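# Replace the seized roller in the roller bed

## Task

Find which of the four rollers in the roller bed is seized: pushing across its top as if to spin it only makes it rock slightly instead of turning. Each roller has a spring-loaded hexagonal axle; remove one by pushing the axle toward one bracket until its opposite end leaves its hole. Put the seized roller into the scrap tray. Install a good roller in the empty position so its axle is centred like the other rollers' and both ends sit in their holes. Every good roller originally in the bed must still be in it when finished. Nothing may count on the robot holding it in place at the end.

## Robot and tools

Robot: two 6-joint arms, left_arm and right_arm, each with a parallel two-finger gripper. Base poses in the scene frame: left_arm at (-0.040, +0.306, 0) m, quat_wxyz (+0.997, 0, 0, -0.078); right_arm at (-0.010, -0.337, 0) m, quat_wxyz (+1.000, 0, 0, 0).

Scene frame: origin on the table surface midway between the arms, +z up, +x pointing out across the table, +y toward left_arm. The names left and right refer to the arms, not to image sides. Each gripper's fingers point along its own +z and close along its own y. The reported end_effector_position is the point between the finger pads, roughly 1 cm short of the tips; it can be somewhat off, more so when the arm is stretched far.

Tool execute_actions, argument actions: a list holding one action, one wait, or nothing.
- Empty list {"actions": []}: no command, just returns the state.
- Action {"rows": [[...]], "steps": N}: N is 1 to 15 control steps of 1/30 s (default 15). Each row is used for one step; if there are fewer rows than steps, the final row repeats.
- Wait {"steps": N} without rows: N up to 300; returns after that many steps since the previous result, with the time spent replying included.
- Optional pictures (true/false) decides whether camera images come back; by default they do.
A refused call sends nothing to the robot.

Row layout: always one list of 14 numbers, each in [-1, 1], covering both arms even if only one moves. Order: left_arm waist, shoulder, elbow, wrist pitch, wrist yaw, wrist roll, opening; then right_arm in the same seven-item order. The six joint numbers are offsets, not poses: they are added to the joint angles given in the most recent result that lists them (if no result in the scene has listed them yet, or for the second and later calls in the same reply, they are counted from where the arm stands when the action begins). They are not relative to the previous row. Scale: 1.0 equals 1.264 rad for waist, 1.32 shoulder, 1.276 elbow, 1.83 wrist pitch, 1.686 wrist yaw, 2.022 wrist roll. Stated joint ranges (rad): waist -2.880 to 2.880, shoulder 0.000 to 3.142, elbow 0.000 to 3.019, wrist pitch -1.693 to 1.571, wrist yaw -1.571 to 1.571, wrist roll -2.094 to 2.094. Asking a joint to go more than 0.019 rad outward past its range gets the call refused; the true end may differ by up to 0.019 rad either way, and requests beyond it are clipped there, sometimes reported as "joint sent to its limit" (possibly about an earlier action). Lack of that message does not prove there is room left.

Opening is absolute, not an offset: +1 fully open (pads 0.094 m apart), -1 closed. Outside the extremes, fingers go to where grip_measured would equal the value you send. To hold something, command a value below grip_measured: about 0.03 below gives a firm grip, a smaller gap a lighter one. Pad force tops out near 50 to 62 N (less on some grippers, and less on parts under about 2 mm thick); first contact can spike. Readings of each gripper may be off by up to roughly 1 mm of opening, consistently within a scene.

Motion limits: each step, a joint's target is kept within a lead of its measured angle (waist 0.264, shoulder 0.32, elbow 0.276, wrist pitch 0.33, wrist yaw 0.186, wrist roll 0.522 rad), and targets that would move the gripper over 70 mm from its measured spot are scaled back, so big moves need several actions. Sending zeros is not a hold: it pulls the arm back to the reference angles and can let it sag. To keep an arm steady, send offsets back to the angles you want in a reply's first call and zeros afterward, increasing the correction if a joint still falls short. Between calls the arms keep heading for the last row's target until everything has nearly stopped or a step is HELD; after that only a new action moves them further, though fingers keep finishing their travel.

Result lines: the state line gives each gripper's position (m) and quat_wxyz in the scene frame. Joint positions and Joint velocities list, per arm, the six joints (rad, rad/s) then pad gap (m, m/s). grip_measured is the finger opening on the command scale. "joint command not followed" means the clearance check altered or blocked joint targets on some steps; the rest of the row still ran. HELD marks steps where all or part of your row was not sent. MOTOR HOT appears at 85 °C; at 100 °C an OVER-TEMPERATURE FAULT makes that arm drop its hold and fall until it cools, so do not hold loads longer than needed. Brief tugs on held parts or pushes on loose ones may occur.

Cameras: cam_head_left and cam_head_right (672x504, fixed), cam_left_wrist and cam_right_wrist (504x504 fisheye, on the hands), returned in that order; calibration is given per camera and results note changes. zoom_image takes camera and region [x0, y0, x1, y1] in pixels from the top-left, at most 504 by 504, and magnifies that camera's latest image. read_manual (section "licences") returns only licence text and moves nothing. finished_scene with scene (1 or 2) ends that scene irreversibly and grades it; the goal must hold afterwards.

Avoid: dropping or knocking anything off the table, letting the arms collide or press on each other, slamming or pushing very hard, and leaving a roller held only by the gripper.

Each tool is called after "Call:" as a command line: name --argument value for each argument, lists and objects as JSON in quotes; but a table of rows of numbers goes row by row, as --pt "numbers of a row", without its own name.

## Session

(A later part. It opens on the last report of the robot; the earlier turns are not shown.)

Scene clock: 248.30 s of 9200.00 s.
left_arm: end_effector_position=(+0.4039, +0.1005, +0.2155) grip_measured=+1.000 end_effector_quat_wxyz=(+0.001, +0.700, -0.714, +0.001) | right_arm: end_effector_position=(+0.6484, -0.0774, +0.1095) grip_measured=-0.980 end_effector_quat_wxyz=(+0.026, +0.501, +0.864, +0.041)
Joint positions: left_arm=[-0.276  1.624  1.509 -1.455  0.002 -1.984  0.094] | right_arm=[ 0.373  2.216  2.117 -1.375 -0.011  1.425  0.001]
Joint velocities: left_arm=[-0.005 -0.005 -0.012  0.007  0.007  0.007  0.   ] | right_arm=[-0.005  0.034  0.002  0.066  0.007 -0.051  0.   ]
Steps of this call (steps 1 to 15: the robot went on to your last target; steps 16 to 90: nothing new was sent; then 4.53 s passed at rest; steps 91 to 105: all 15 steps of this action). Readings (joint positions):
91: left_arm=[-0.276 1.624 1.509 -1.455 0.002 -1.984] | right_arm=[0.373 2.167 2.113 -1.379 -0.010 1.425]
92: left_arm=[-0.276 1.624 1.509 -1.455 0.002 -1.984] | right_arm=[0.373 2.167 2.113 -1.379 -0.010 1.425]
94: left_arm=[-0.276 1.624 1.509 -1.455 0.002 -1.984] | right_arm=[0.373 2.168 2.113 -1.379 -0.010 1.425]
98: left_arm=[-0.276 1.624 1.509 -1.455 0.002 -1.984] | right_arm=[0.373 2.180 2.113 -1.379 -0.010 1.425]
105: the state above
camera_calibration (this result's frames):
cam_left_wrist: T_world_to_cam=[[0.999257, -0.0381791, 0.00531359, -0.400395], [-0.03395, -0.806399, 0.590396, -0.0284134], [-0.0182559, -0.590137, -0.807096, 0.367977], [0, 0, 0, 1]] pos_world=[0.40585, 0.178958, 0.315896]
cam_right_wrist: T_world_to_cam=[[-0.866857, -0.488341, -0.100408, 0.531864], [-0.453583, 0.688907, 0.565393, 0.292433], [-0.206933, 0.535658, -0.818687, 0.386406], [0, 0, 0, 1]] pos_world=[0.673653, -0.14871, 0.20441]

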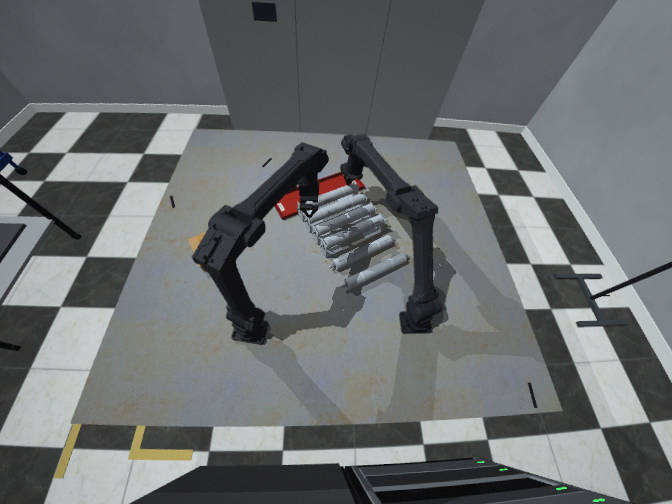

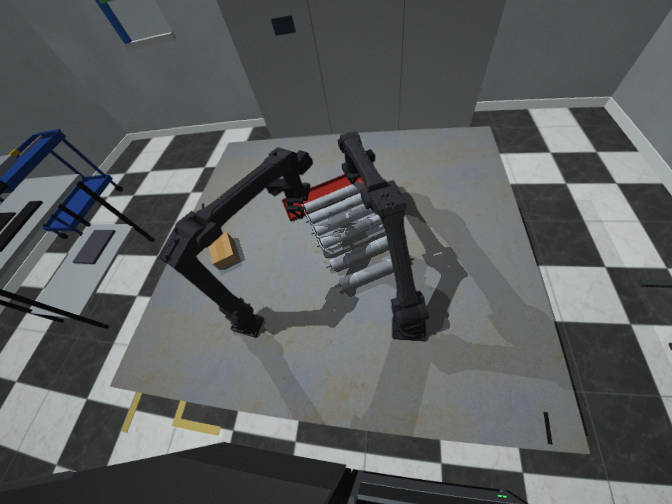

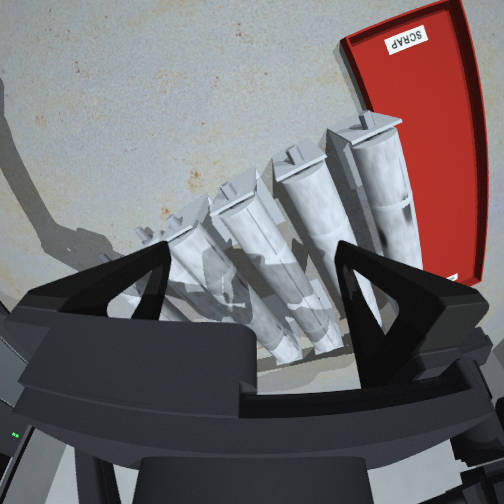

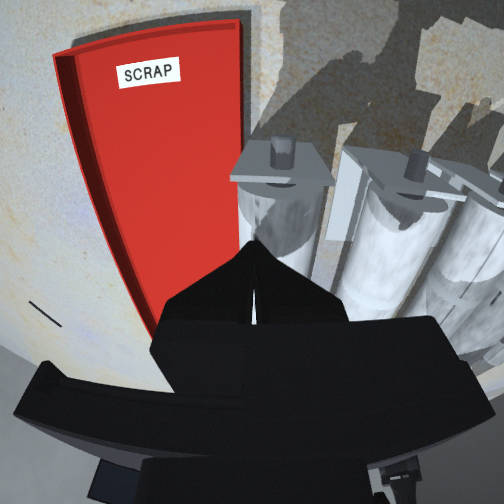

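Call:
execute_actions --actions '[{"rows":[[0,0,0.03,0,0,0,1, 0,0.025,-0.01,-0.01,0,0,-1],[0,0,0.03,0,0,0,1, 0,0.025,-0.01,-0.016,0,0,-1],[0,0,0.03,0,0,0,1, 0,0.025,-0.01,-0.022,0,0,-1],[0,0,0.03,0,0,0,1, 0,0.025,-0.01,-0.028,0,0,-1],[0,0,0.03,0,0,0,1, 0,0.025,-0.01,-0.034,0,0,-1],[0,0,0.03,0,0,0,1, 0,0.025,-0.01,-0.04,0,0,-1],[0,0,0.03,0,0,0,1, 0,0.025,-0.01,-0.046,0,0,-1],[0,0,0.03,0,0,0,1, 0,0.025,-0.01,-0.052,0,0,-1],[0,0,0.03,0,0,0,1, 0,0.025,-0.01,-0.058,0,0,-1],[0,0,0.03,0,0,0,1, 0,0.025,-0.01,-0.065,0,0,-1]],"steps":15}]'

Call:
zoom_image --camera "cam_left_wrist" --region '[200, 95, 420, 250]'

Scene clock: 257.47 s of 9200.00 s.
left_arm: end_effector_position=(+0.4039, +0.1005, +0.2155) grip_measured=+1.000 end_effector_quat_wxyz=(+0.001, +0.700, -0.714, +0.001) | right_arm: end_effector_position=(+0.6240, -0.0870, +0.1096) grip_measured=-0.980 end_effector_quat_wxyz=(-0.007, +0.502, +0.865, -0.000)
Joint positions: left_arm=[-0.276  1.624  1.509 -1.455  0.002 -1.984  0.094] | right_arm=[ 0.373  2.215  2.117 -1.482 -0.011  1.425  0.001]
Joint velocities: left_arm=[-0.015 -0.024 -0.017 -0.007 -0.081  0.022  0.   ] | right_arm=[-0.005 -0.015 -0.022 -0.022 -0.037 -0.081 -0.001]
Steps of this call (steps 1 to 15: the robot went on to your last target; steps 16 to 90: nothing new was sent; then 5.67 s passed at rest; steps 91 to 105: all 15 steps of this action). Readings (joint positions):
91: left_arm=[-0.276 1.624 1.509 -1.455 0.002 -1.984] | right_arm=[0.373 2.216 2.117 -1.375 -0.011 1.425]
92: left_arm=[-0.276 1.624 1.509 -1.455 0.002 -1.984] | right_arm=[0.373 2.216 2.117 -1.376 -0.011 1.425]
94: left_arm=[-0.276 1.624 1.509 -1.455 0.002 -1.984] | right_arm=[0.373 2.216 2.117 -1.384 -0.011 1.425]
98: left_arm=[-0.276 1.624 1.509 -1.455 0.002 -1.984] | right_arm=[0.373 2.214 2.117 -1.427 -0.011 1.425]
105: the state above
camera_calibration (this result's frames):
cam_left_wrist: T_world_to_cam=[[0.999257, -0.0381791, 0.00531359, -0.400395], [-0.03395, -0.806399, 0.590396, -0.0284134], [-0.0182559, -0.590137, -0.807096, 0.367977], [0, 0, 0, 1]] pos_world=[0.40585, 0.178958, 0.315896]
cam_right_wrist: T_world_to_cam=[[-0.871603, -0.490198, 0.00368531, 0.497378], [-0.397364, 0.710902, 0.580276, 0.253043], [-0.28707, 0.504306, -0.814412, 0.433406], [0, 0, 0, 1]] pos_world=[0.658484, -0.154644, 0.204303]

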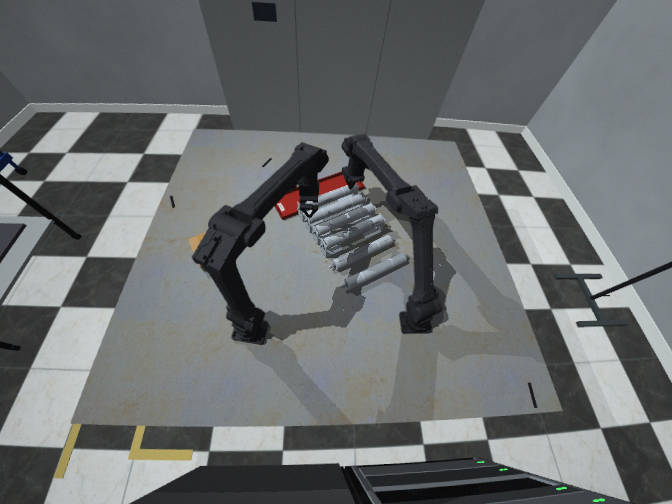

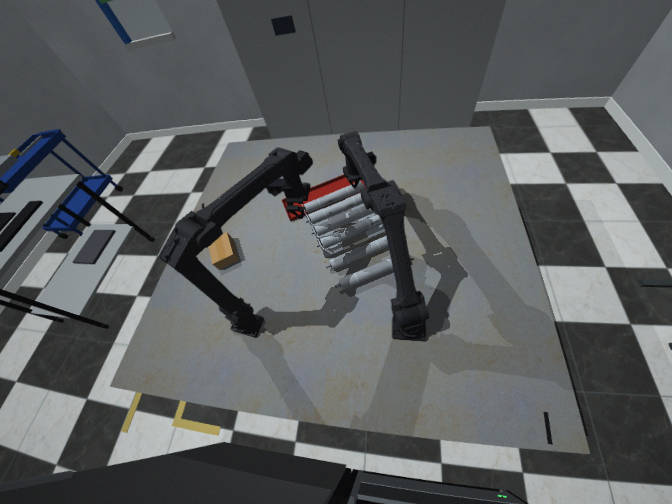

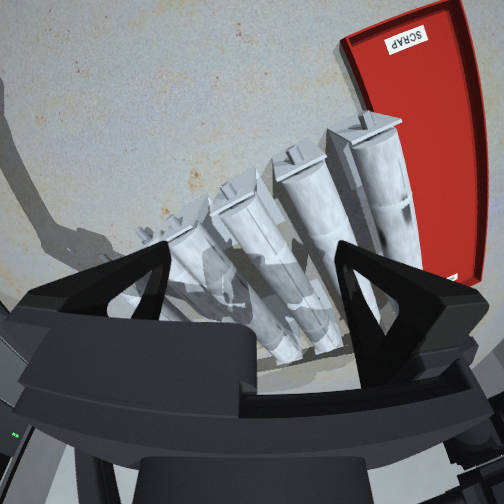

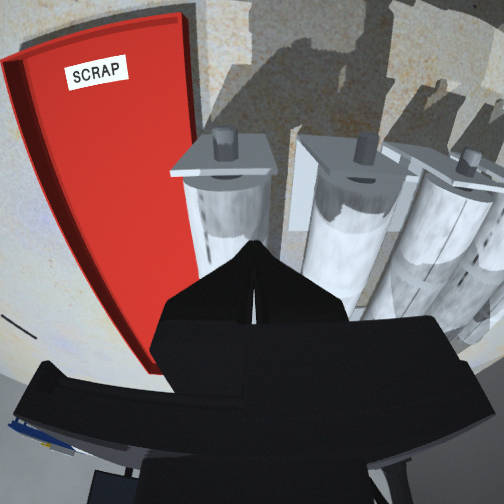

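Region (200, 95, 420, 250) of cam_left_wrist's 504x504 image, scaled by 2.291, with more detail than that image has; it fills the top 355 rows of this view, and the rest is white.

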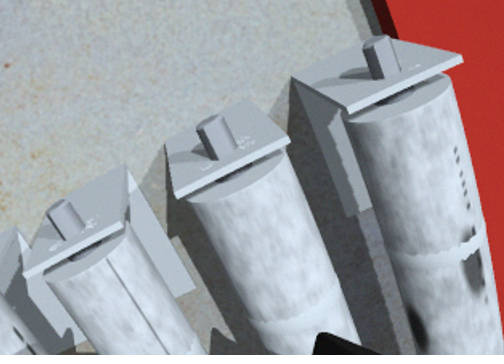

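Call:
execute_actions --actions '[{"rows":[[0.05,0,0.02,0.03,0.03,0.1,1, 0,-0.02,0.02,0,0,0,-1],[0.1,0,0.0,0.08,0.07,0.25,1, 0,-0.04,0.02,0.0,0,0,-1],[0.15,0,-0.04,0.14,0.12,0.4,1, 0,-0.06,0.02,0.01,0,0.02,-1],[0.2,0,-0.08,0.2,0.18,0.55,1, 0,-0.08,0.01,0.02,0,0.04,-1],[0.25,0,-0.12,0.26,0.24,0.7,1, 0,-0.09,0,0.03,0,0.06,-1],[0.3,0,-0.16,0.32,0.3,0.85,1, 0,-0.09,-0.01,0.04,0,0.08,-1],[0.342,0,-0.2,0.38,0.36,1,1, 0,-0.09,-0.02,0.05,0,0.1,0.32],[0.342,0,-0.24,0.44,0.41,1,1, 0,-0.09,-0.03,0.056,0,0.108,0.32]],"steps":15}]' --pictures false

Call:
execute_actions --actions '[{"steps":25}]' --pictures false

Scene clock: 346.57 s of 9200.00 s.
left_arm: end_effector_position=(+0.5119, +0.2241, +0.1560) grip_measured=+1.000 end_effector_quat_wxyz=(+0.058, -0.351, +0.853, -0.383) | right_arm: end_effector_position=(+0.6367, -0.0820, +0.2012) grip_measured=+0.318 end_effector_quat_wxyz=(+0.052, +0.575, +0.811, +0.089)
Joint positions: left_arm=[ 0.204  1.629  1.192 -0.685  0.68  -0.894  0.094] | right_arm=[ 0.373  2.07   2.099 -1.393 -0.011  1.608  0.062]
Joint velocities: left_arm=[ 0.308  0.034 -0.085  0.295  0.081  2.733  0.   ] | right_arm=[-0.005 -0.073 -0.022 -0.007  0.007  0.212  0.001]
Steps of this call (steps 1 to 15: the robot went on to your last target; steps 16 to 90: nothing new was sent; then 85.60 s passed at rest; steps 91 to 105: all 15 steps of this action). Readings (joint positions):
91: left_arm=[-0.271 1.624 1.509 -1.447 0.026 -1.954] | right_arm=[0.373 2.215 2.117 -1.484 -0.011 1.425]
92: left_arm=[-0.260 1.624 1.508 -1.417 0.077 -1.875] | right_arm=[0.373 2.213 2.117 -1.484 -0.011 1.425]
94: left_arm=[-0.211 1.621 1.487 -1.299 0.201 -1.723] | right_arm=[0.373 2.202 2.117 -1.477 -0.011 1.440]
98: left_arm=[-0.052 1.616 1.383 -1.063 0.418 -1.519] | right_arm=[0.373 2.144 2.104 -1.419 -0.011 1.528]
105: the state above

Scene clock: 347.40 s of 9200.00 s.
left_arm: end_effector_position=(+0.5103, +0.1936, +0.1594) grip_measured=+1.000 end_effector_quat_wxyz=(+0.222, +0.090, +0.914, -0.327) | right_arm: end_effector_position=(+0.6352, -0.0826, +0.1980) grip_measured=+0.318 end_effector_quat_wxyz=(+0.049, +0.584, +0.806, +0.087)
Joint positions: left_arm=[ 0.151  1.627  1.191 -0.662  0.69   0.018  0.094] | right_arm=[ 0.373  2.07   2.092 -1.392 -0.011  1.628  0.062]
Joint velocities: left_arm=[-0.015 -0.005  0.017  0.007 -0.037  0.037  0.   ] | right_arm=[-0.005  0.015 -0.017  0.017 -0.037  0.007 -0.   ]
Steps of this call (steps 1 to 25: the robot went on to your last target). Readings (joint positions):
1: left_arm=[0.210 1.629 1.191 -0.678 0.682 -0.796] | right_arm=[0.373 2.069 2.099 -1.393 -0.011 1.612]
2: left_arm=[0.209 1.629 1.191 -0.672 0.684 -0.699] | right_arm=[0.373 2.069 2.099 -1.393 -0.011 1.615]
4: left_arm=[0.194 1.627 1.191 -0.663 0.687 -0.503] | right_arm=[0.373 2.070 2.094 -1.392 -0.011 1.620]
8: left_arm=[0.158 1.627 1.191 -0.662 0.690 -0.194] | right_arm=[0.373 2.070 2.092 -1.392 -0.011 1.625]
25: the state above

Call:
execute_actions --actions '[{"rows":[[0,0,0.01,0,0,0.15,0.5, 0.015,0,0,0,0,0,0.32],[0,0,0.01,0,0,0.3,0, 0.03,0,0,0,0,0,0.32],[0,0,0.01,0,0,0.47,-0.2, 0.045,0,0,0,0,0,0.32],[0,0.01,0,0.01,0,0.47,-0.2, 0.06,0.01,-0.005,0,0,0,0.32],[0,0.02,-0.01,0.02,0,0.47,-0.2, 0.075,0.015,-0.01,0,0,0,0.32],[0,0.03,-0.02,0.03,0,0.47,-0.2, 0.09,0.02,-0.015,0,0,0,0.32],[0,0.04,-0.03,0.04,0,0.47,-0.2, 0.10,0.025,-0.02,0,0,0,0.32],[0,0.05,-0.04,0.05,0,0.47,-0.2, 0.11,0.03,-0.025,0,0,0,0.32],[0,0.06,-0.05,0.06,0,0.47,-0.2, 0.118,0.035,-0.03,0,0,0,0.32],[0,0.07,-0.06,0.07,0,0.47,-0.2, 0.124,0.04,-0.03,0,0,0,0.32],[0,0.078,-0.068,0.08,0,0.47,-0.2, 0.124,0.045,-0.03,0,0,0,0.32],[0,0.086,-0.075,0.092,0,0.47,-0.2, 0.124,0.048,-0.03,0,0,0,0.32]],"steps":15}]' --pictures false

Call:
execute_actions --actions '[{"steps":20}]'

Scene clock: 356.53 s of 9200.00 s.
left_arm: end_effector_position=(+0.5022, +0.1937, +0.0889) grip_measured=-0.198 end_effector_quat_wxyz=(+0.329, +0.468, +0.793, -0.208) | right_arm: end_effector_position=(+0.5765, +0.0264, +0.1719) grip_measured=+0.318 end_effector_quat_wxyz=(+0.030, +0.511, +0.856, +0.071)
Joint positions: left_arm=[ 0.151  1.713  1.098 -0.514  0.69   0.9    0.038] | right_arm=[ 0.552  2.095  2.071 -1.392 -0.012  1.628  0.062]
Joint velocities: left_arm=[-0.005  0.415 -0.198  0.051 -0.007  0.359 -0.001] | right_arm=[ 0.239  0.171 -0.066 -0.002 -0.051  0.007 -0.001]
Steps of this call (steps 1 to 30: the robot went on to your last target; steps 31 to 90: nothing new was sent; then 5.63 s passed at rest; steps 91 to 105: all 15 steps of this action). Readings (joint positions):
91: left_arm=[0.151 1.627 1.191 -0.662 0.690 0.068] | right_arm=[0.373 2.070 2.092 -1.392 -0.011 1.628]
92: left_arm=[0.151 1.627 1.191 -0.662 0.690 0.159] | right_arm=[0.375 2.070 2.092 -1.392 -0.011 1.628]
94: left_arm=[0.151 1.627 1.191 -0.661 0.690 0.356] | right_arm=[0.383 2.070 2.092 -1.392 -0.011 1.628]
98: left_arm=[0.151 1.630 1.170 -0.611 0.690 0.697] | right_arm=[0.434 2.070 2.088 -1.392 -0.010 1.628]
105: the state above

Scene clock: 357.20 s of 9200.00 s.
left_arm: end_effector_position=(+0.4967, +0.1937, +0.0689) grip_measured=-0.198 end_effector_quat_wxyz=(+0.321, +0.485, +0.786, -0.208) | right_arm: end_effector_position=(+0.5808, +0.0164, +0.1547) grip_measured=+0.318 end_effector_quat_wxyz=(+0.024, +0.518, +0.853, +0.058)
Joint positions: left_arm=[ 0.151  1.742  1.085 -0.505  0.69   0.953  0.038] | right_arm=[ 0.536  2.116  2.062 -1.392 -0.012  1.628  0.062]
Joint velocities: left_arm=[-0.005 -0.015  0.012 -0.007  0.022 -0.095  0.   ] | right_arm=[-0.005 -0.015  0.012 -0.002 -0.066 -0.066 -0.   ]
Steps of this call (steps 1 to 20: the robot went on to your last target). Readings (joint positions):
1: left_arm=[0.151 1.725 1.093 -0.512 0.690 0.911] | right_arm=[0.558 2.100 2.069 -1.392 -0.012 1.628]
2: left_arm=[0.151 1.735 1.089 -0.512 0.690 0.919] | right_arm=[0.560 2.105 2.067 -1.392 -0.012 1.628]
4: left_arm=[0.151 1.743 1.085 -0.512 0.690 0.932] | right_arm=[0.558 2.112 2.064 -1.392 -0.012 1.628]
8: left_arm=[0.151 1.742 1.085 -0.506 0.690 0.944] | right_arm=[0.545 2.116 2.062 -1.392 -0.012 1.628]
20: the state above
camera_calibration (this result's frames):
cam_left_wrist: T_world_to_cam=[[-0.903997, -0.4275, 0.00576004, 0.531933], [-0.42318, 0.892782, -0.154462, 0.0519714], [0.0608898, -0.14207, -0.987982, 0.192774], [0, 0, 0, 1]] pos_world=[0.491121, 0.208389, 0.195421]
cam_right_wrist: T_world_to_cam=[[-0.883533, -0.450752, -0.12725, 0.536811], [-0.434503, 0.687386, 0.581986, 0.157891], [-0.174862, 0.569494, -0.803181, 0.337604], [0, 0, 0, 1]] pos_world=[0.601928, -0.0588276, 0.247576]

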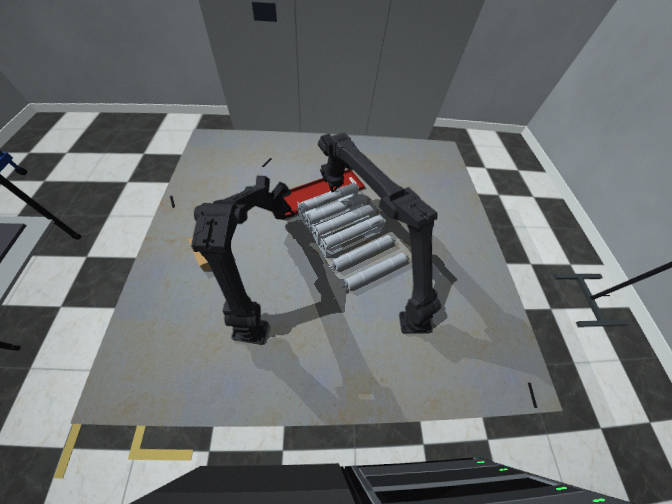

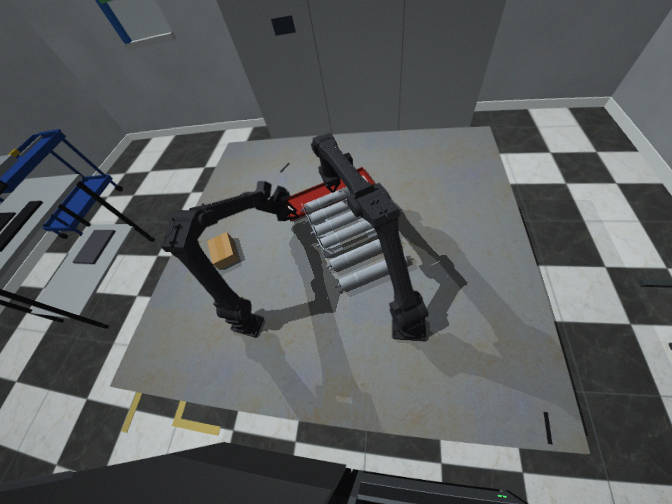

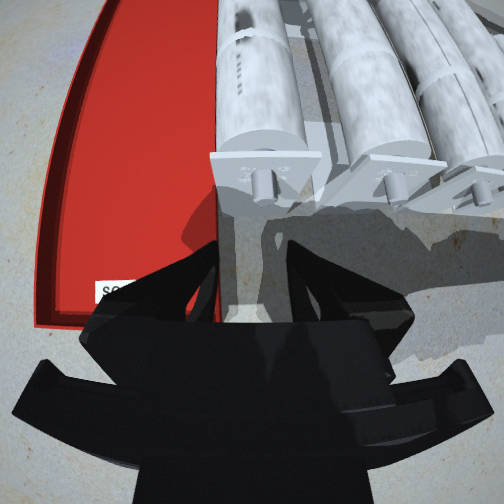

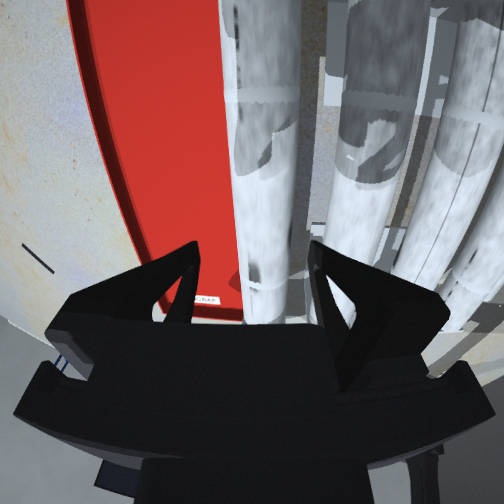

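Call:
execute_actions --actions '[{"rows":[[-0.008,0.005,0.02,0.006,-0.004,-0.01,-0.2, 0,0.01,-0.01,0.01,0,0,0.32],[-0.014,0.008,0.03,0.012,-0.008,-0.02,-0.2, 0,0.012,-0.02,0.018,0,0,0.32],[-0.02,0.012,0.04,0.018,-0.012,-0.03,-0.2, 0,0.014,-0.03,0.026,0,0,0.32],[-0.026,0.015,0.048,0.024,-0.016,-0.04,-0.2, 0,0.016,-0.04,0.034,0,0,0.32],[-0.032,0.018,0.048,0.028,-0.018,-0.045,-0.2, 0,0.018,-0.05,0.043,0,0,0.32],[-0.038,0.018,0.048,0.028,-0.018,-0.045,-0.2, 0,0.021,-0.06,0.052,0,0,0.32],[-0.044,0.018,0.048,0.028,-0.018,-0.045,-0.2, 0,0.024,-0.072,0.062,0,0,0.32]],"steps":15}]' --pictures false

Call:
execute_actions --actions '[{"steps":10}]'

Scene clock: 382.27 s of 9200.00 s.
left_arm: end_effector_position=(+0.5113, +0.1660, +0.0817) grip_measured=-0.198 end_effector_quat_wxyz=(+0.331, +0.486, +0.784, -0.200) | right_arm: end_effector_position=(+0.5815, +0.0168, +0.1142) grip_measured=+0.318 end_effector_quat_wxyz=(+0.025, +0.518, +0.853, +0.059)
Joint positions: left_arm=[ 0.095  1.743  1.116 -0.466  0.662  0.882  0.038] | right_arm=[ 0.536  2.13   1.979 -1.293 -0.012  1.628  0.062]
Joint velocities: left_arm=[-0.005 -0.005 -0.002  0.007 -0.022 -0.095 -0.   ] | right_arm=[-0.005 -0.015 -0.007  0.012 -0.007 -0.022  0.001]
Steps of this call (steps 1 to 15: the robot went on to your last target; steps 16 to 90: nothing new was sent; then 21.57 s passed at rest; steps 91 to 105: all 15 steps of this action). Readings (joint positions):
91: left_arm=[0.151 1.742 1.085 -0.505 0.690 0.952] | right_arm=[0.536 2.116 2.062 -1.392 -0.012 1.628]
92: left_arm=[0.150 1.742 1.085 -0.503 0.685 0.948] | right_arm=[0.536 2.116 2.060 -1.387 -0.012 1.628]
94: left_arm=[0.146 1.742 1.089 -0.493 0.672 0.931] | right_arm=[0.536 2.116 2.050 -1.365 -0.012 1.628]
98: left_arm=[0.120 1.743 1.111 -0.470 0.664 0.899] | right_arm=[0.536 2.116 2.000 -1.309 -0.012 1.628]
105: the state above

Scene clock: 382.60 s of 9200.00 s.
left_arm: end_effector_position=(+0.5113, +0.1660, +0.0817) grip_measured=-0.198 end_effector_quat_wxyz=(+0.331, +0.484, +0.785, -0.201) | right_arm: end_effector_position=(+0.5818, +0.0170, +0.1143) grip_measured=+0.318 end_effector_quat_wxyz=(+0.025, +0.518, +0.853, +0.060)
Joint positions: left_arm=[ 0.095  1.743  1.116 -0.466  0.662  0.877  0.038] | right_arm=[ 0.536  2.13   1.979 -1.291 -0.012  1.628  0.062]
Joint velocities: left_arm=[-0.005 -0.005 -0.007  0.002 -0.066 -0.007  0.   ] | right_arm=[ 0.005  0.005  0.002 -0.012  0.022  0.007 -0.   ]
Steps of this call (steps 1 to 10: the robot went on to your last target). Readings (joint positions):
1: left_arm=[0.095 1.743 1.116 -0.466 0.662 0.881] | right_arm=[0.536 2.130 1.979 -1.293 -0.012 1.628]
2: left_arm=[0.095 1.743 1.116 -0.466 0.662 0.880] | right_arm=[0.536 2.130 1.979 -1.292 -0.012 1.628]
4: left_arm=[0.095 1.743 1.116 -0.466 0.662 0.879] | right_arm=[0.536 2.130 1.979 -1.291 -0.012 1.628]
8: left_arm=[0.095 1.743 1.116 -0.466 0.662 0.877] | right_arm=[0.536 2.130 1.979 -1.291 -0.012 1.628]
10: the state above
camera_calibration (this result's frames):
cam_left_wrist: T_world_to_cam=[[-0.900072, -0.435495, -0.0146584, 0.534207], [-0.427422, 0.88893, -0.164662, 0.088477], [0.0847395, -0.141942, -0.986241, 0.188228], [0, 0, 0, 1]] pos_world=[0.502691, 0.180712, 0.208037]
cam_right_wrist: T_world_to_cam=[[-0.883109, -0.4505, -0.131025, 0.533021], [-0.436412, 0.686252, 0.581896, 0.1826], [-0.172228, 0.571059, -0.802639, 0.303327], [0, 0, 0, 1]] pos_world=[0.602646, -0.0584008, 0.207046]

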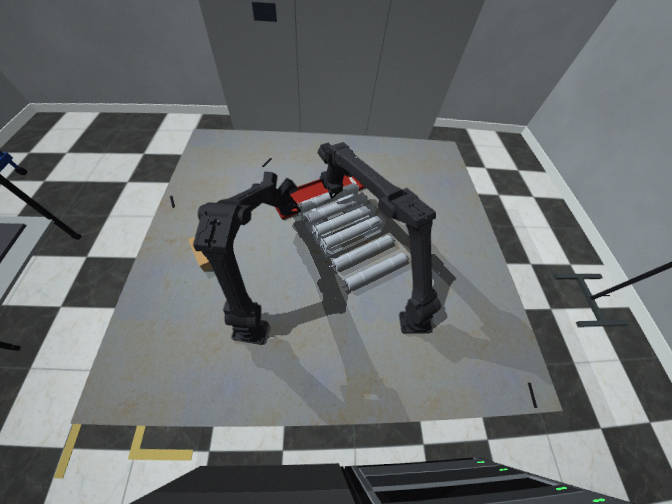

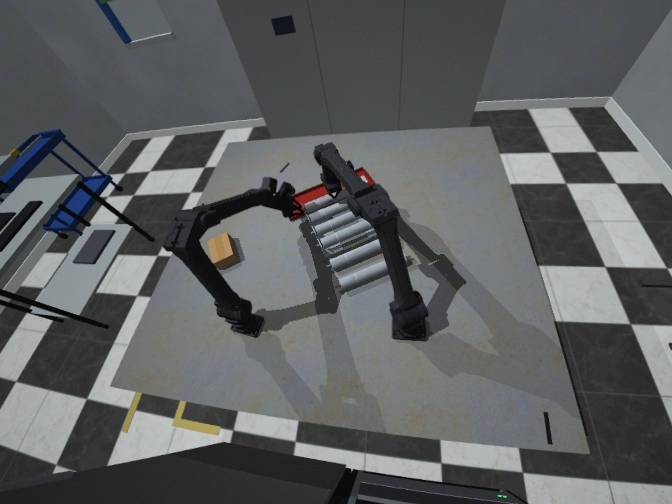

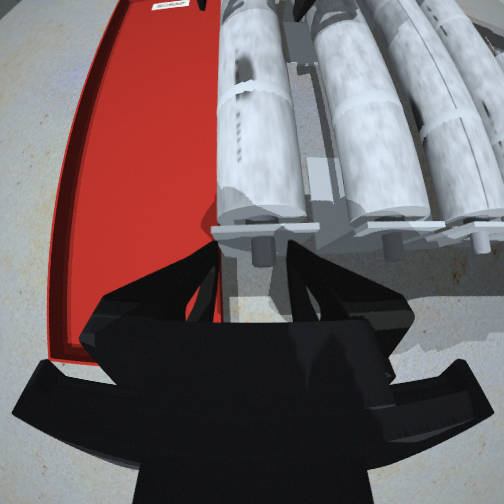

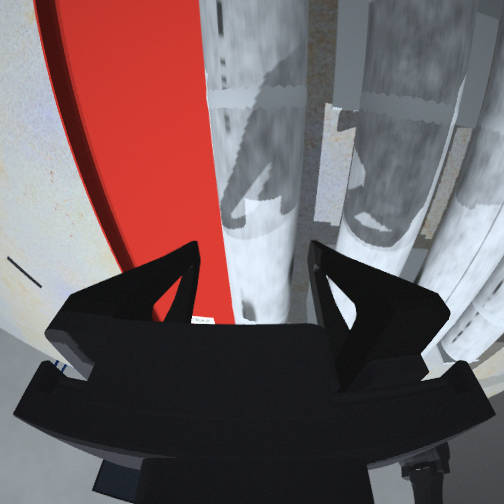

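Call:
execute_actions --actions '[{"rows":[[0,0.018,0,0,0,0,-0.2, 0,0.012,-0.012,0.012,0,0,0.32],[0,0.022,-0.003,0,0,0,-0.2, 0,0.016,-0.022,0.02,0,0,0.32],[0,0.026,-0.006,0,0,0,-0.2, 0,0.02,-0.032,0.029,0,0,0.32],[0,0.026,-0.006,0,0,0,-0.2, 0,0.024,-0.042,0.038,0,0,0.32],[0,0.026,-0.006,0,0,0,-0.2, 0,0.027,-0.053,0.047,0,0,0.32]],"steps":15}]'

Scene clock: 391.07 s of 9200.00 s.
left_arm: end_effector_position=(+0.5108, +0.1660, +0.0804) grip_measured=-0.198 end_effector_quat_wxyz=(+0.330, +0.484, +0.785, -0.202) | right_arm: end_effector_position=(+0.5808, +0.0164, +0.0828) grip_measured=+0.318 end_effector_quat_wxyz=(+0.025, +0.518, +0.853, +0.059)
Joint positions: left_arm=[ 0.095  1.744  1.115 -0.466  0.662  0.877  0.038] | right_arm=[ 0.536  2.145  1.921 -1.219 -0.012  1.628  0.062]
Joint velocities: left_arm=[ 0.005 -0.005  0.002  0.007  0.022 -0.037  0.   ] | right_arm=[-0.005 -0.015 -0.022 -0.007  0.037  0.066 -0.001]
Steps of this call (steps 1 to 15: the robot went on to your last target; steps 16 to 90: nothing new was sent; then 4.97 s passed at rest; steps 91 to 105: all 15 steps of this action). Readings (joint positions):
91: left_arm=[0.095 1.743 1.116 -0.466 0.662 0.877] | right_arm=[0.536 2.130 1.979 -1.290 -0.012 1.628]
92: left_arm=[0.095 1.743 1.116 -0.466 0.662 0.877] | right_arm=[0.536 2.130 1.977 -1.284 -0.012 1.628]
94: left_arm=[0.095 1.743 1.115 -0.466 0.662 0.877] | right_arm=[0.536 2.130 1.965 -1.260 -0.012 1.628]
98: left_arm=[0.095 1.744 1.115 -0.466 0.662 0.877] | right_arm=[0.536 2.134 1.929 -1.224 -0.012 1.628]
105: the state above
camera_calibration (this result's frames):
cam_left_wrist: T_world_to_cam=[[-0.899994, -0.435735, -0.0120593, 0.533504], [-0.428137, 0.888823, -0.163381, 0.0882828], [0.0819092, -0.141879, -0.986489, 0.188468], [0, 0, 0, 1]] pos_world=[0.50251, 0.180738, 0.20678]
cam_right_wrist: T_world_to_cam=[[-0.883238, -0.450576, -0.129892, 0.527716], [-0.435839, 0.686592, 0.581924, 0.200557], [-0.173018, 0.57059, -0.802803, 0.278697], [0, 0, 0, 1]] pos_world=[0.601729, -0.0589461, 0.175576]

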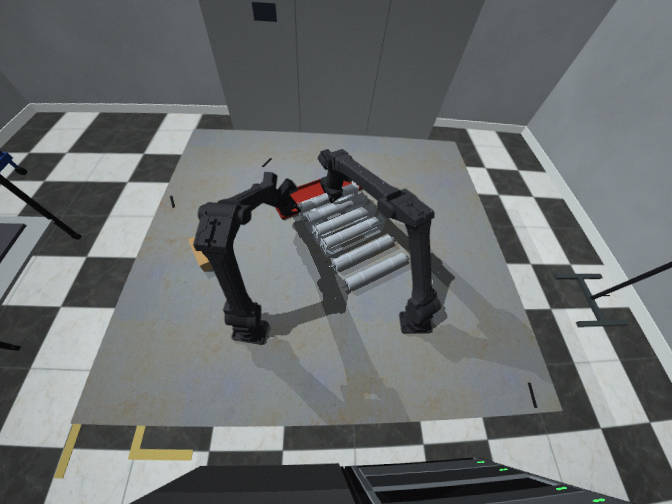

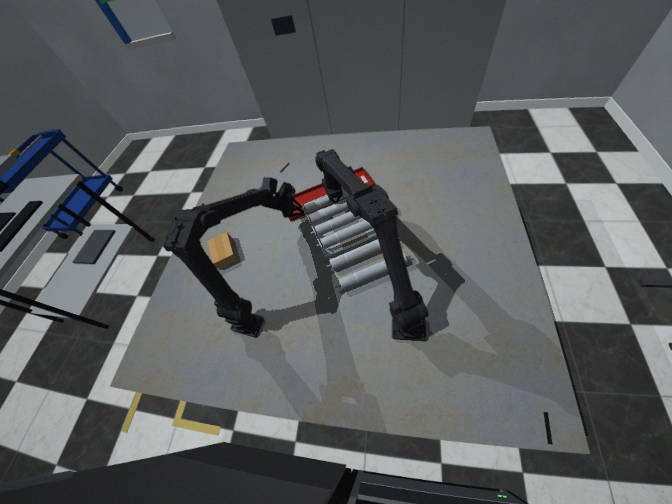

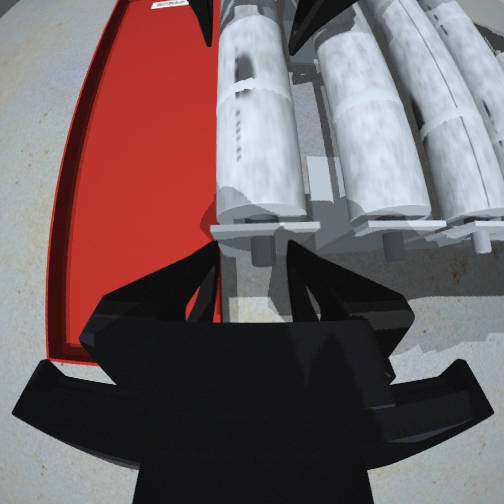

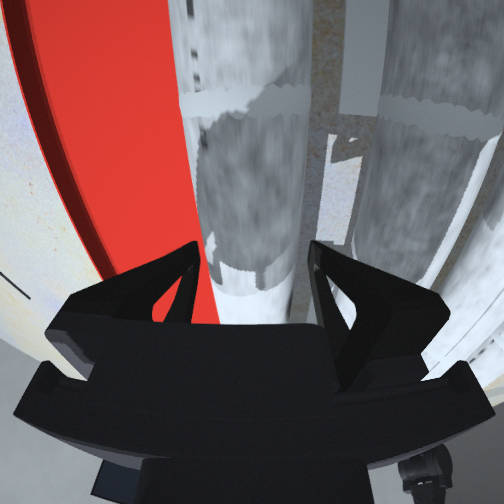

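Call:
execute_actions --actions '[{"rows":[[0,0.034,-0.018,0,0,0,-0.2, 0,0.024,-0.007,0,0,0,0.32]],"steps":15}]' --pictures false

Scene clock: 395.93 s of 9200.00 s.
left_arm: end_effector_position=(+0.4999, +0.1670, +0.0597) grip_measured=-0.198 end_effector_quat_wxyz=(+0.311, +0.480, +0.793, -0.211) | right_arm: end_effector_position=(+0.5810, +0.0166, +0.0828) grip_measured=+0.318 end_effector_quat_wxyz=(+0.025, +0.518, +0.853, +0.060)
Joint positions: left_arm=[ 0.095  1.766  1.091 -0.465  0.661  0.877  0.038] | right_arm=[ 0.536  2.145  1.921 -1.218 -0.012  1.628  0.062]
Joint velocities: left_arm=[-0.015 -0.005 -0.012  0.002 -0.037 -0.051  0.   ] | right_arm=[ 0.005 -0.005 -0.012 -0.007 -0.081  0.007 -0.   ]
Steps of this call (steps 1 to 15: the robot went on to your last target; steps 16 to 90: nothing new was sent; then 1.37 s passed at rest; steps 91 to 105: all 15 steps of this action). Readings (joint positions):
91: left_arm=[0.095 1.745 1.113 -0.465 0.662 0.877] | right_arm=[0.536 2.145 1.921 -1.218 -0.012 1.628]
92: left_arm=[0.095 1.745 1.112 -0.465 0.661 0.877] | right_arm=[0.536 2.145 1.921 -1.218 -0.012 1.628]
94: left_arm=[0.095 1.747 1.105 -0.465 0.661 0.877] | right_arm=[0.536 2.145 1.921 -1.218 -0.012 1.628]
98: left_arm=[0.095 1.759 1.093 -0.465 0.661 0.877] | right_arm=[0.536 2.145 1.921 -1.218 -0.012 1.628]
105: the state above

Call:
execute_actions --actions '[{"rows":[[0,0.01,0.036,0,0,0,-0.2, 0,0.032,-0.007,0,0,0,0.32]],"steps":15}]' --pictures false

Scene clock: 401.57 s of 9200.00 s.
left_arm: end_effector_position=(+0.5058, +0.1667, +0.0650) grip_measured=-0.198 end_effector_quat_wxyz=(+0.317, +0.481, +0.791, -0.208) | right_arm: end_effector_position=(+0.5805, +0.0162, +0.0742) grip_measured=+0.318 end_effector_quat_wxyz=(+0.022, +0.518, +0.853, +0.054)
Joint positions: left_arm=[ 0.095  1.766  1.105 -0.465  0.661  0.877  0.038] | right_arm=[ 0.536  2.158  1.921 -1.218 -0.012  1.628  0.062]
Joint velocities: left_arm=[-0.005 -0.005  0.002  0.002 -0.022 -0.007  0.   ] | right_arm=[ 0.005 -0.015  0.002 -0.012  0.007  0.022 -0.   ]
Steps of this call (steps 1 to 15: the robot went on to your last target; steps 16 to 90: nothing new was sent; then 2.13 s passed at rest; steps 91 to 105: all 15 steps of this action). Readings (joint positions):
91: left_arm=[0.095 1.766 1.092 -0.465 0.661 0.877] | right_arm=[0.536 2.146 1.921 -1.218 -0.012 1.628]
92: left_arm=[0.095 1.766 1.094 -0.465 0.661 0.877] | right_arm=[0.536 2.146 1.921 -1.218 -0.012 1.628]
94: left_arm=[0.095 1.766 1.098 -0.465 0.661 0.877] | right_arm=[0.536 2.149 1.921 -1.218 -0.012 1.628]
98: left_arm=[0.095 1.766 1.105 -0.465 0.661 0.877] | right_arm=[0.536 2.155 1.921 -1.218 -0.012 1.628]
105: the state above

Close right on tube; narrow left.

Call:
execute_actions --actions '[{"rows":[[0,0.01,0.012,0,0,0,-0.4, 0,0.01,0.01,0,0,0,0.15],[0,0.01,0.012,0,0,0,-0.5, 0,0.01,0.01,0,0,0,0.1],[0,0.01,0.012,0,0,0,-0.5, 0,0.01,0.01,0,0,0,0.05],[0,0.01,0.012,0,0,0,-0.5, 0,0.01,0.01,0,0,0,-0.02]],"steps":15}]'

Call:
zoom_image --camera "cam_left_wrist" --region '[180, 170, 340, 310]'

Call:
zoom_image --camera "cam_head_left" --region '[270, 180, 330, 230]'

Scene clock: 415.27 s of 9200.00 s.
left_arm: end_effector_position=(+0.5058, +0.1667, +0.0650) grip_measured=-0.498 end_effector_quat_wxyz=(+0.317, +0.481, +0.791, -0.208) | right_arm: end_effector_position=(+0.5821, +0.0172, +0.0744) grip_measured=+0.017 end_effector_quat_wxyz=(+0.024, +0.516, +0.854, +0.057)
Joint positions: left_arm=[ 0.095  1.766  1.105 -0.465  0.661  0.877  0.024] | right_arm=[ 0.536  2.158  1.921 -1.21  -0.012  1.625  0.048]
Joint velocities: left_arm=[ 0.005 -0.015 -0.022 -0.002  0.051 -0.007 -0.   ] | right_arm=[-0.005  0.015 -0.012 -0.017 -0.022 -0.022 -0.001]
Steps of this call (steps 1 to 15: the robot went on to your last target; steps 16 to 90: nothing new was sent; then 10.20 s passed at rest; steps 91 to 105: all 15 steps of this action). Readings (joint positions):
91: left_arm=[0.095 1.766 1.105 -0.465 0.661 0.877] | right_arm=[0.536 2.158 1.921 -1.218 -0.012 1.628]
92: left_arm=[0.095 1.766 1.105 -0.465 0.661 0.877] | right_arm=[0.536 2.158 1.921 -1.218 -0.012 1.628]
94: left_arm=[0.095 1.766 1.105 -0.465 0.661 0.877] | right_arm=[0.536 2.158 1.921 -1.210 -0.012 1.626]
98: left_arm=[0.095 1.766 1.105 -0.465 0.661 0.877] | right_arm=[0.536 2.158 1.921 -1.210 -0.012 1.625]
105: the state above
camera_calibration (this result's frames):
cam_left_wrist: T_world_to_cam=[[-0.899648, -0.436386, 0.0141974, 0.527322], [-0.433513, 0.888911, -0.147999, 0.0847766], [0.0519645, -0.139302, -0.988886, 0.18863], [0, 0, 0, 1]] pos_world=[0.501354, 0.181034, 0.191594]
cam_right_wrist: T_world_to_cam=[[-0.881909, -0.454216, -0.126191, 0.527185], [-0.436694, 0.6863, 0.581628, 0.205991], [-0.177579, 0.56805, -0.803607, 0.274511], [0, 0, 0, 1]] pos_world=[0.603632, -0.0578521, 0.167315]

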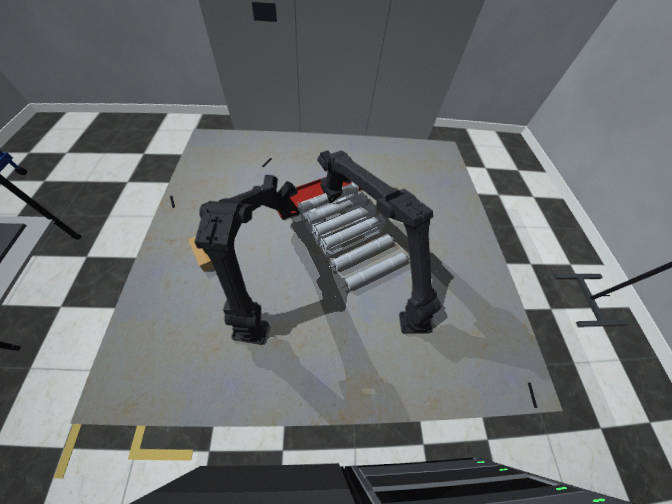

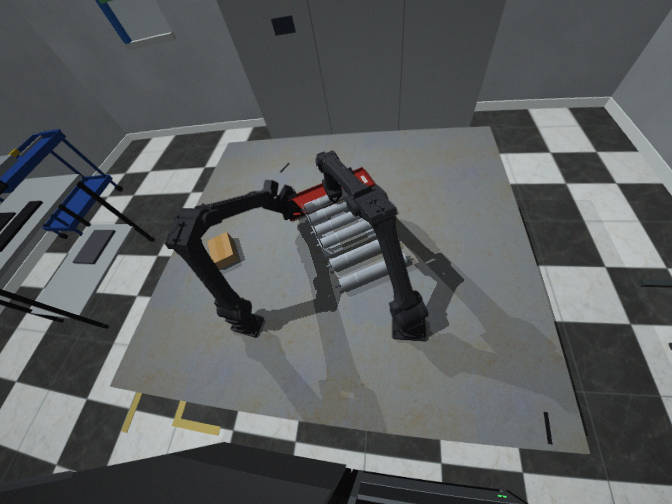

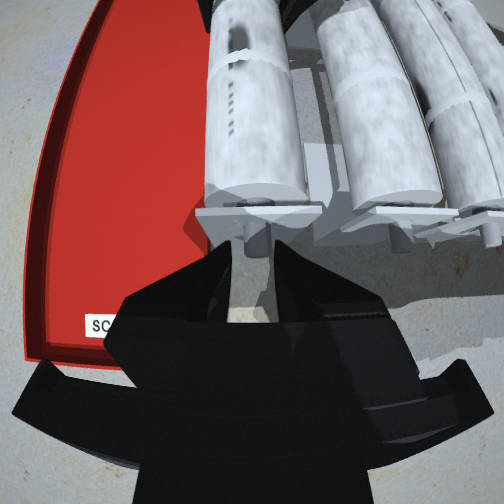

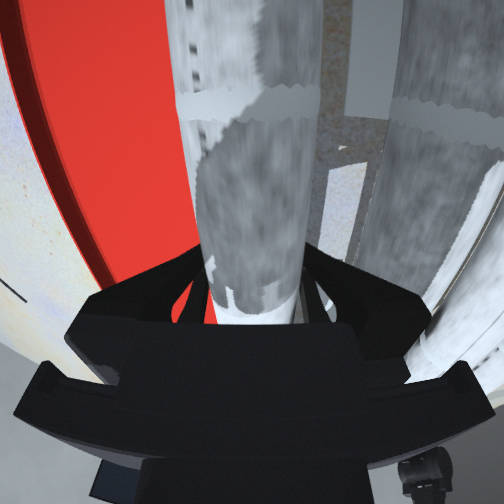

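Region (180, 170, 340, 310) of cam_left_wrist's 504x504 image, scaled by 3.150, with more detail than that image has; it fills the top 441 rows of this view, and the rest is white.

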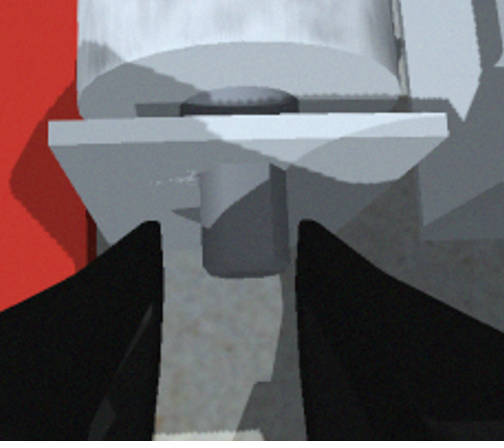

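Region (270, 180, 330, 230) of cam_head_left's 672x504 image, scaled by 8.400, with more detail than that image has.

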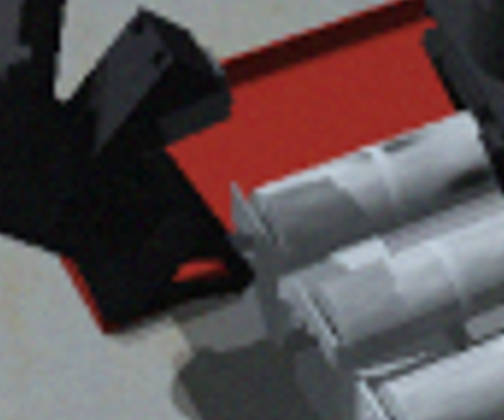

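Call:
execute_actions --actions '[{"rows":[[0,-0.02,0.012,0,0,0,-0.4, 0,0.01,0.01,0,0,0,-0.02],[0,-0.02,0.012,0,0,0,-0.4, 0,0.01,0.01,0,0,0,-0.02],[0,-0.02,0.012,0,0,0,-0.4, 0,0.01,0.01,0,0,0,-0.02],[-0.015,-0.02,0.012,0,0,0,-0.4, 0,0.01,0.01,0,0,0,-0.02]],"steps":15}]' --pictures false

Scene clock: 427.03 s of 9200.00 s.
left_arm: end_effector_position=(+0.5061, +0.1637, +0.0744) grip_measured=-0.402 end_effector_quat_wxyz=(+0.324, +0.485, +0.787, -0.204) | right_arm: end_effector_position=(+0.5822, +0.0173, +0.0744) grip_measured=+0.017 end_effector_quat_wxyz=(+0.024, +0.516, +0.854, +0.057)
Joint positions: left_arm=[ 0.089  1.748  1.105 -0.465  0.659  0.877  0.028] | right_arm=[ 0.536  2.158  1.921 -1.21  -0.012  1.624  0.048]
Joint velocities: left_arm=[-0.015 -0.015  0.007  0.002 -0.022 -0.095 -0.   ] | right_arm=[-0.005  0.005 -0.007  0.012 -0.007 -0.007 -0.001]
Steps of this call (steps 1 to 15: the robot went on to your last target; steps 16 to 90: nothing new was sent; then 8.27 s passed at rest; steps 91 to 105: all 15 steps of this action). Readings (joint positions):
91: left_arm=[0.095 1.765 1.105 -0.465 0.661 0.877] | right_arm=[0.536 2.158 1.921 -1.210 -0.012 1.624]
92: left_arm=[0.095 1.764 1.105 -0.465 0.661 0.877] | right_arm=[0.536 2.158 1.921 -1.210 -0.012 1.624]
94: left_arm=[0.095 1.759 1.105 -0.465 0.661 0.877] | right_arm=[0.536 2.158 1.921 -1.210 -0.012 1.624]
98: left_arm=[0.089 1.748 1.105 -0.465 0.659 0.877] | right_arm=[0.536 2.158 1.921 -1.210 -0.012 1.624]
105: the state above

Call:
execute_actions --actions '[{"rows":[[0,0.005,0.012,0,0.018,0,-0.5, 0,0.01,0.01,0,0,0,-0.02]],"steps":10}]'

Call:
zoom_image --camera "cam_left_wrist" --region '[180, 170, 340, 310]'

Scene clock: 440.10 s of 9200.00 s.
left_arm: end_effector_position=(+0.5056, +0.1634, +0.0763) grip_measured=-0.498 end_effector_quat_wxyz=(+0.327, +0.484, +0.784, -0.212) | right_arm: end_effector_position=(+0.5822, +0.0173, +0.0744) grip_measured=+0.017 end_effector_quat_wxyz=(+0.024, +0.516, +0.854, +0.057)
Joint positions: left_arm=[ 0.094  1.748  1.105 -0.465  0.68   0.877  0.024] | right_arm=[ 0.536  2.158  1.921 -1.21  -0.012  1.624  0.048]
Joint velocities: left_arm=[-0.015  0.005 -0.002  0.002 -0.007 -0.081 -0.001] | right_arm=[-0.015 -0.005 -0.002 -0.002  0.037 -0.081 -0.001]
Steps of this call (steps 1 to 15: the robot went on to your last target; steps 16 to 90: nothing new was sent; then 9.73 s passed at rest; steps 91 to 100: all 10 steps of this action). Readings (joint positions):
91: left_arm=[0.090 1.748 1.105 -0.465 0.666 0.877] | right_arm=[0.536 2.158 1.921 -1.210 -0.012 1.624]
92: left_arm=[0.092 1.748 1.105 -0.465 0.673 0.877] | right_arm=[0.536 2.158 1.921 -1.210 -0.012 1.624]
94: left_arm=[0.094 1.748 1.105 -0.465 0.679 0.877] | right_arm=[0.536 2.158 1.921 -1.210 -0.012 1.624]
98: left_arm=[0.094 1.748 1.105 -0.465 0.680 0.877] | right_arm=[0.536 2.158 1.921 -1.210 -0.012 1.624]
100: the state above
camera_calibration (this result's frames):
cam_left_wrist: T_world_to_cam=[[-0.90395, -0.427588, 0.00655828, 0.526902], [-0.422325, 0.890203, -0.170823, 0.0851962], [0.0672036, -0.157185, -0.98528, 0.194287], [0, 0, 0, 1]] pos_world=[0.499217, 0.179994, 0.202524]
cam_right_wrist: T_world_to_cam=[[-0.881692, -0.454529, -0.126576, 0.527187], [-0.437161, 0.686043, 0.58158, 0.206266], [-0.177508, 0.568109, -0.803582, 0.274464], [0, 0, 0, 1]] pos_world=[0.603707, -0.057811, 0.167323]

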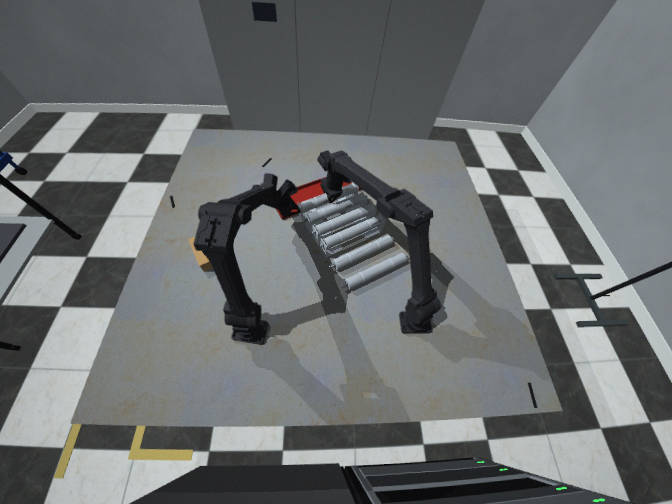

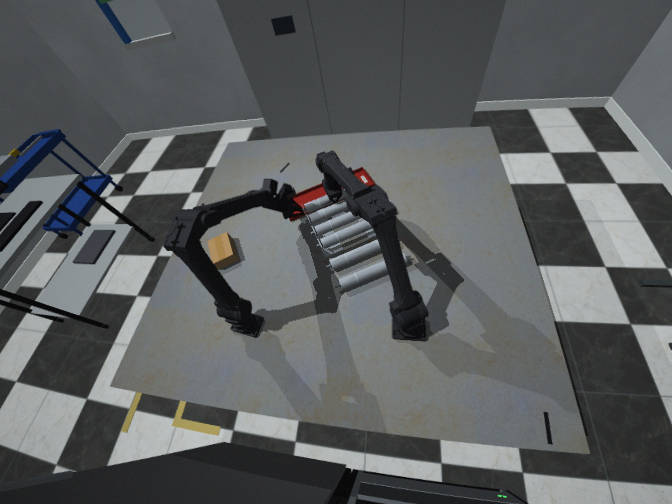

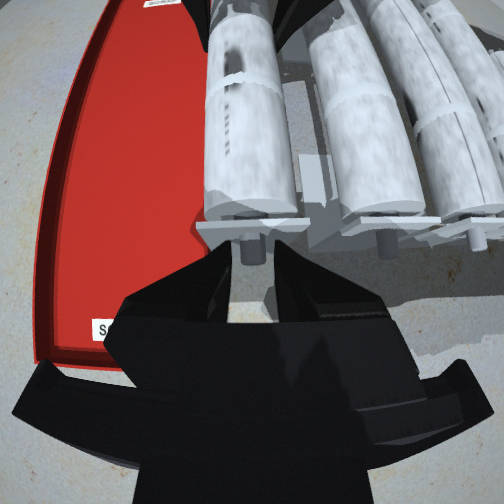

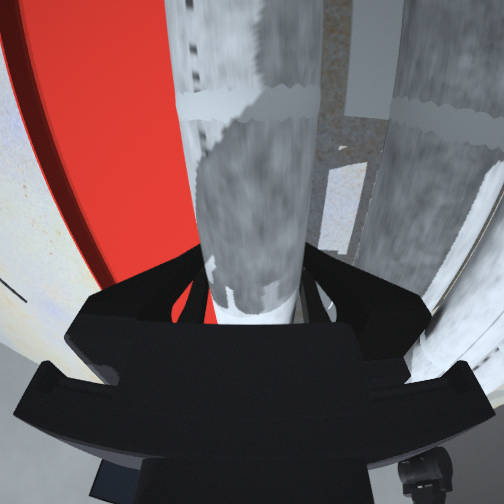

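Region (180, 170, 340, 310) of cam_left_wrist's 504x504 image, scaled by 3.150, with more detail than that image has; it fills the top 441 rows of this view, and the rest is white.

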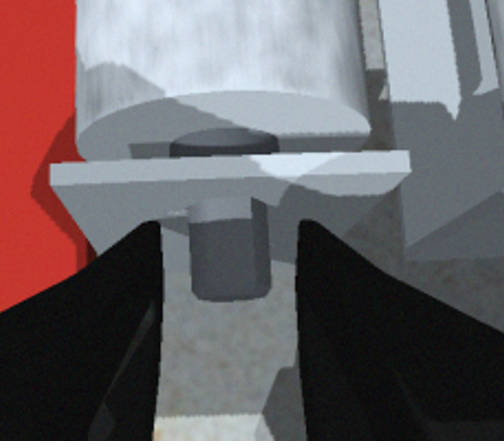

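Call:
execute_actions --actions '[{"rows":[[0,0.005,0.012,0,0,0,-0.6, 0,0.01,0.01,0,0,0,-0.02],[0,0.005,0.012,0,0,0,-0.68, 0,0.01,0.01,0,0,0,-0.02],[0,0.005,0.012,0,0,0,-0.72, 0,0.01,0.01,0,0,0,-0.02],[0,0.005,0.012,0,0,0,-0.8, 0,0.01,0.01,0,0,0,-0.02]],"steps":12}]' --pictures false

Scene clock: 445.43 s of 9200.00 s.
left_arm: end_effector_position=(+0.5056, +0.1634, +0.0763) grip_measured=-0.784 end_effector_quat_wxyz=(+0.327, +0.484, +0.784, -0.212) | right_arm: end_effector_position=(+0.5822, +0.0173, +0.0744) grip_measured=+0.017 end_effector_quat_wxyz=(+0.024, +0.516, +0.854, +0.057)
Joint positions: left_arm=[ 0.094  1.748  1.105 -0.465  0.68   0.877  0.01 ] | right_arm=[ 0.536  2.158  1.921 -1.21  -0.012  1.624  0.048]
Joint velocities: left_arm=[ 0.015 -0.005 -0.017 -0.007  0.007  0.007  0.   ] | right_arm=[-0.015 -0.005 -0.012 -0.002  0.022  0.066 -0.001]
Steps of this call (steps 1 to 15: the robot went on to your last target; steps 16 to 90: nothing new was sent; then 1.93 s passed at rest; steps 91 to 102: all 12 steps of this action). Readings (joint positions):
91: left_arm=[0.094 1.748 1.105 -0.465 0.680 0.877] | right_arm=[0.536 2.158 1.921 -1.210 -0.012 1.624]
92: left_arm=[0.094 1.748 1.105 -0.465 0.680 0.877] | right_arm=[0.536 2.158 1.921 -1.210 -0.012 1.624]
94: left_arm=[0.094 1.748 1.105 -0.465 0.680 0.877] | right_arm=[0.536 2.158 1.921 -1.210 -0.012 1.624]
98: left_arm=[0.094 1.748 1.105 -0.465 0.680 0.877] | right_arm=[0.536 2.158 1.921 -1.210 -0.012 1.624]
102: the state above


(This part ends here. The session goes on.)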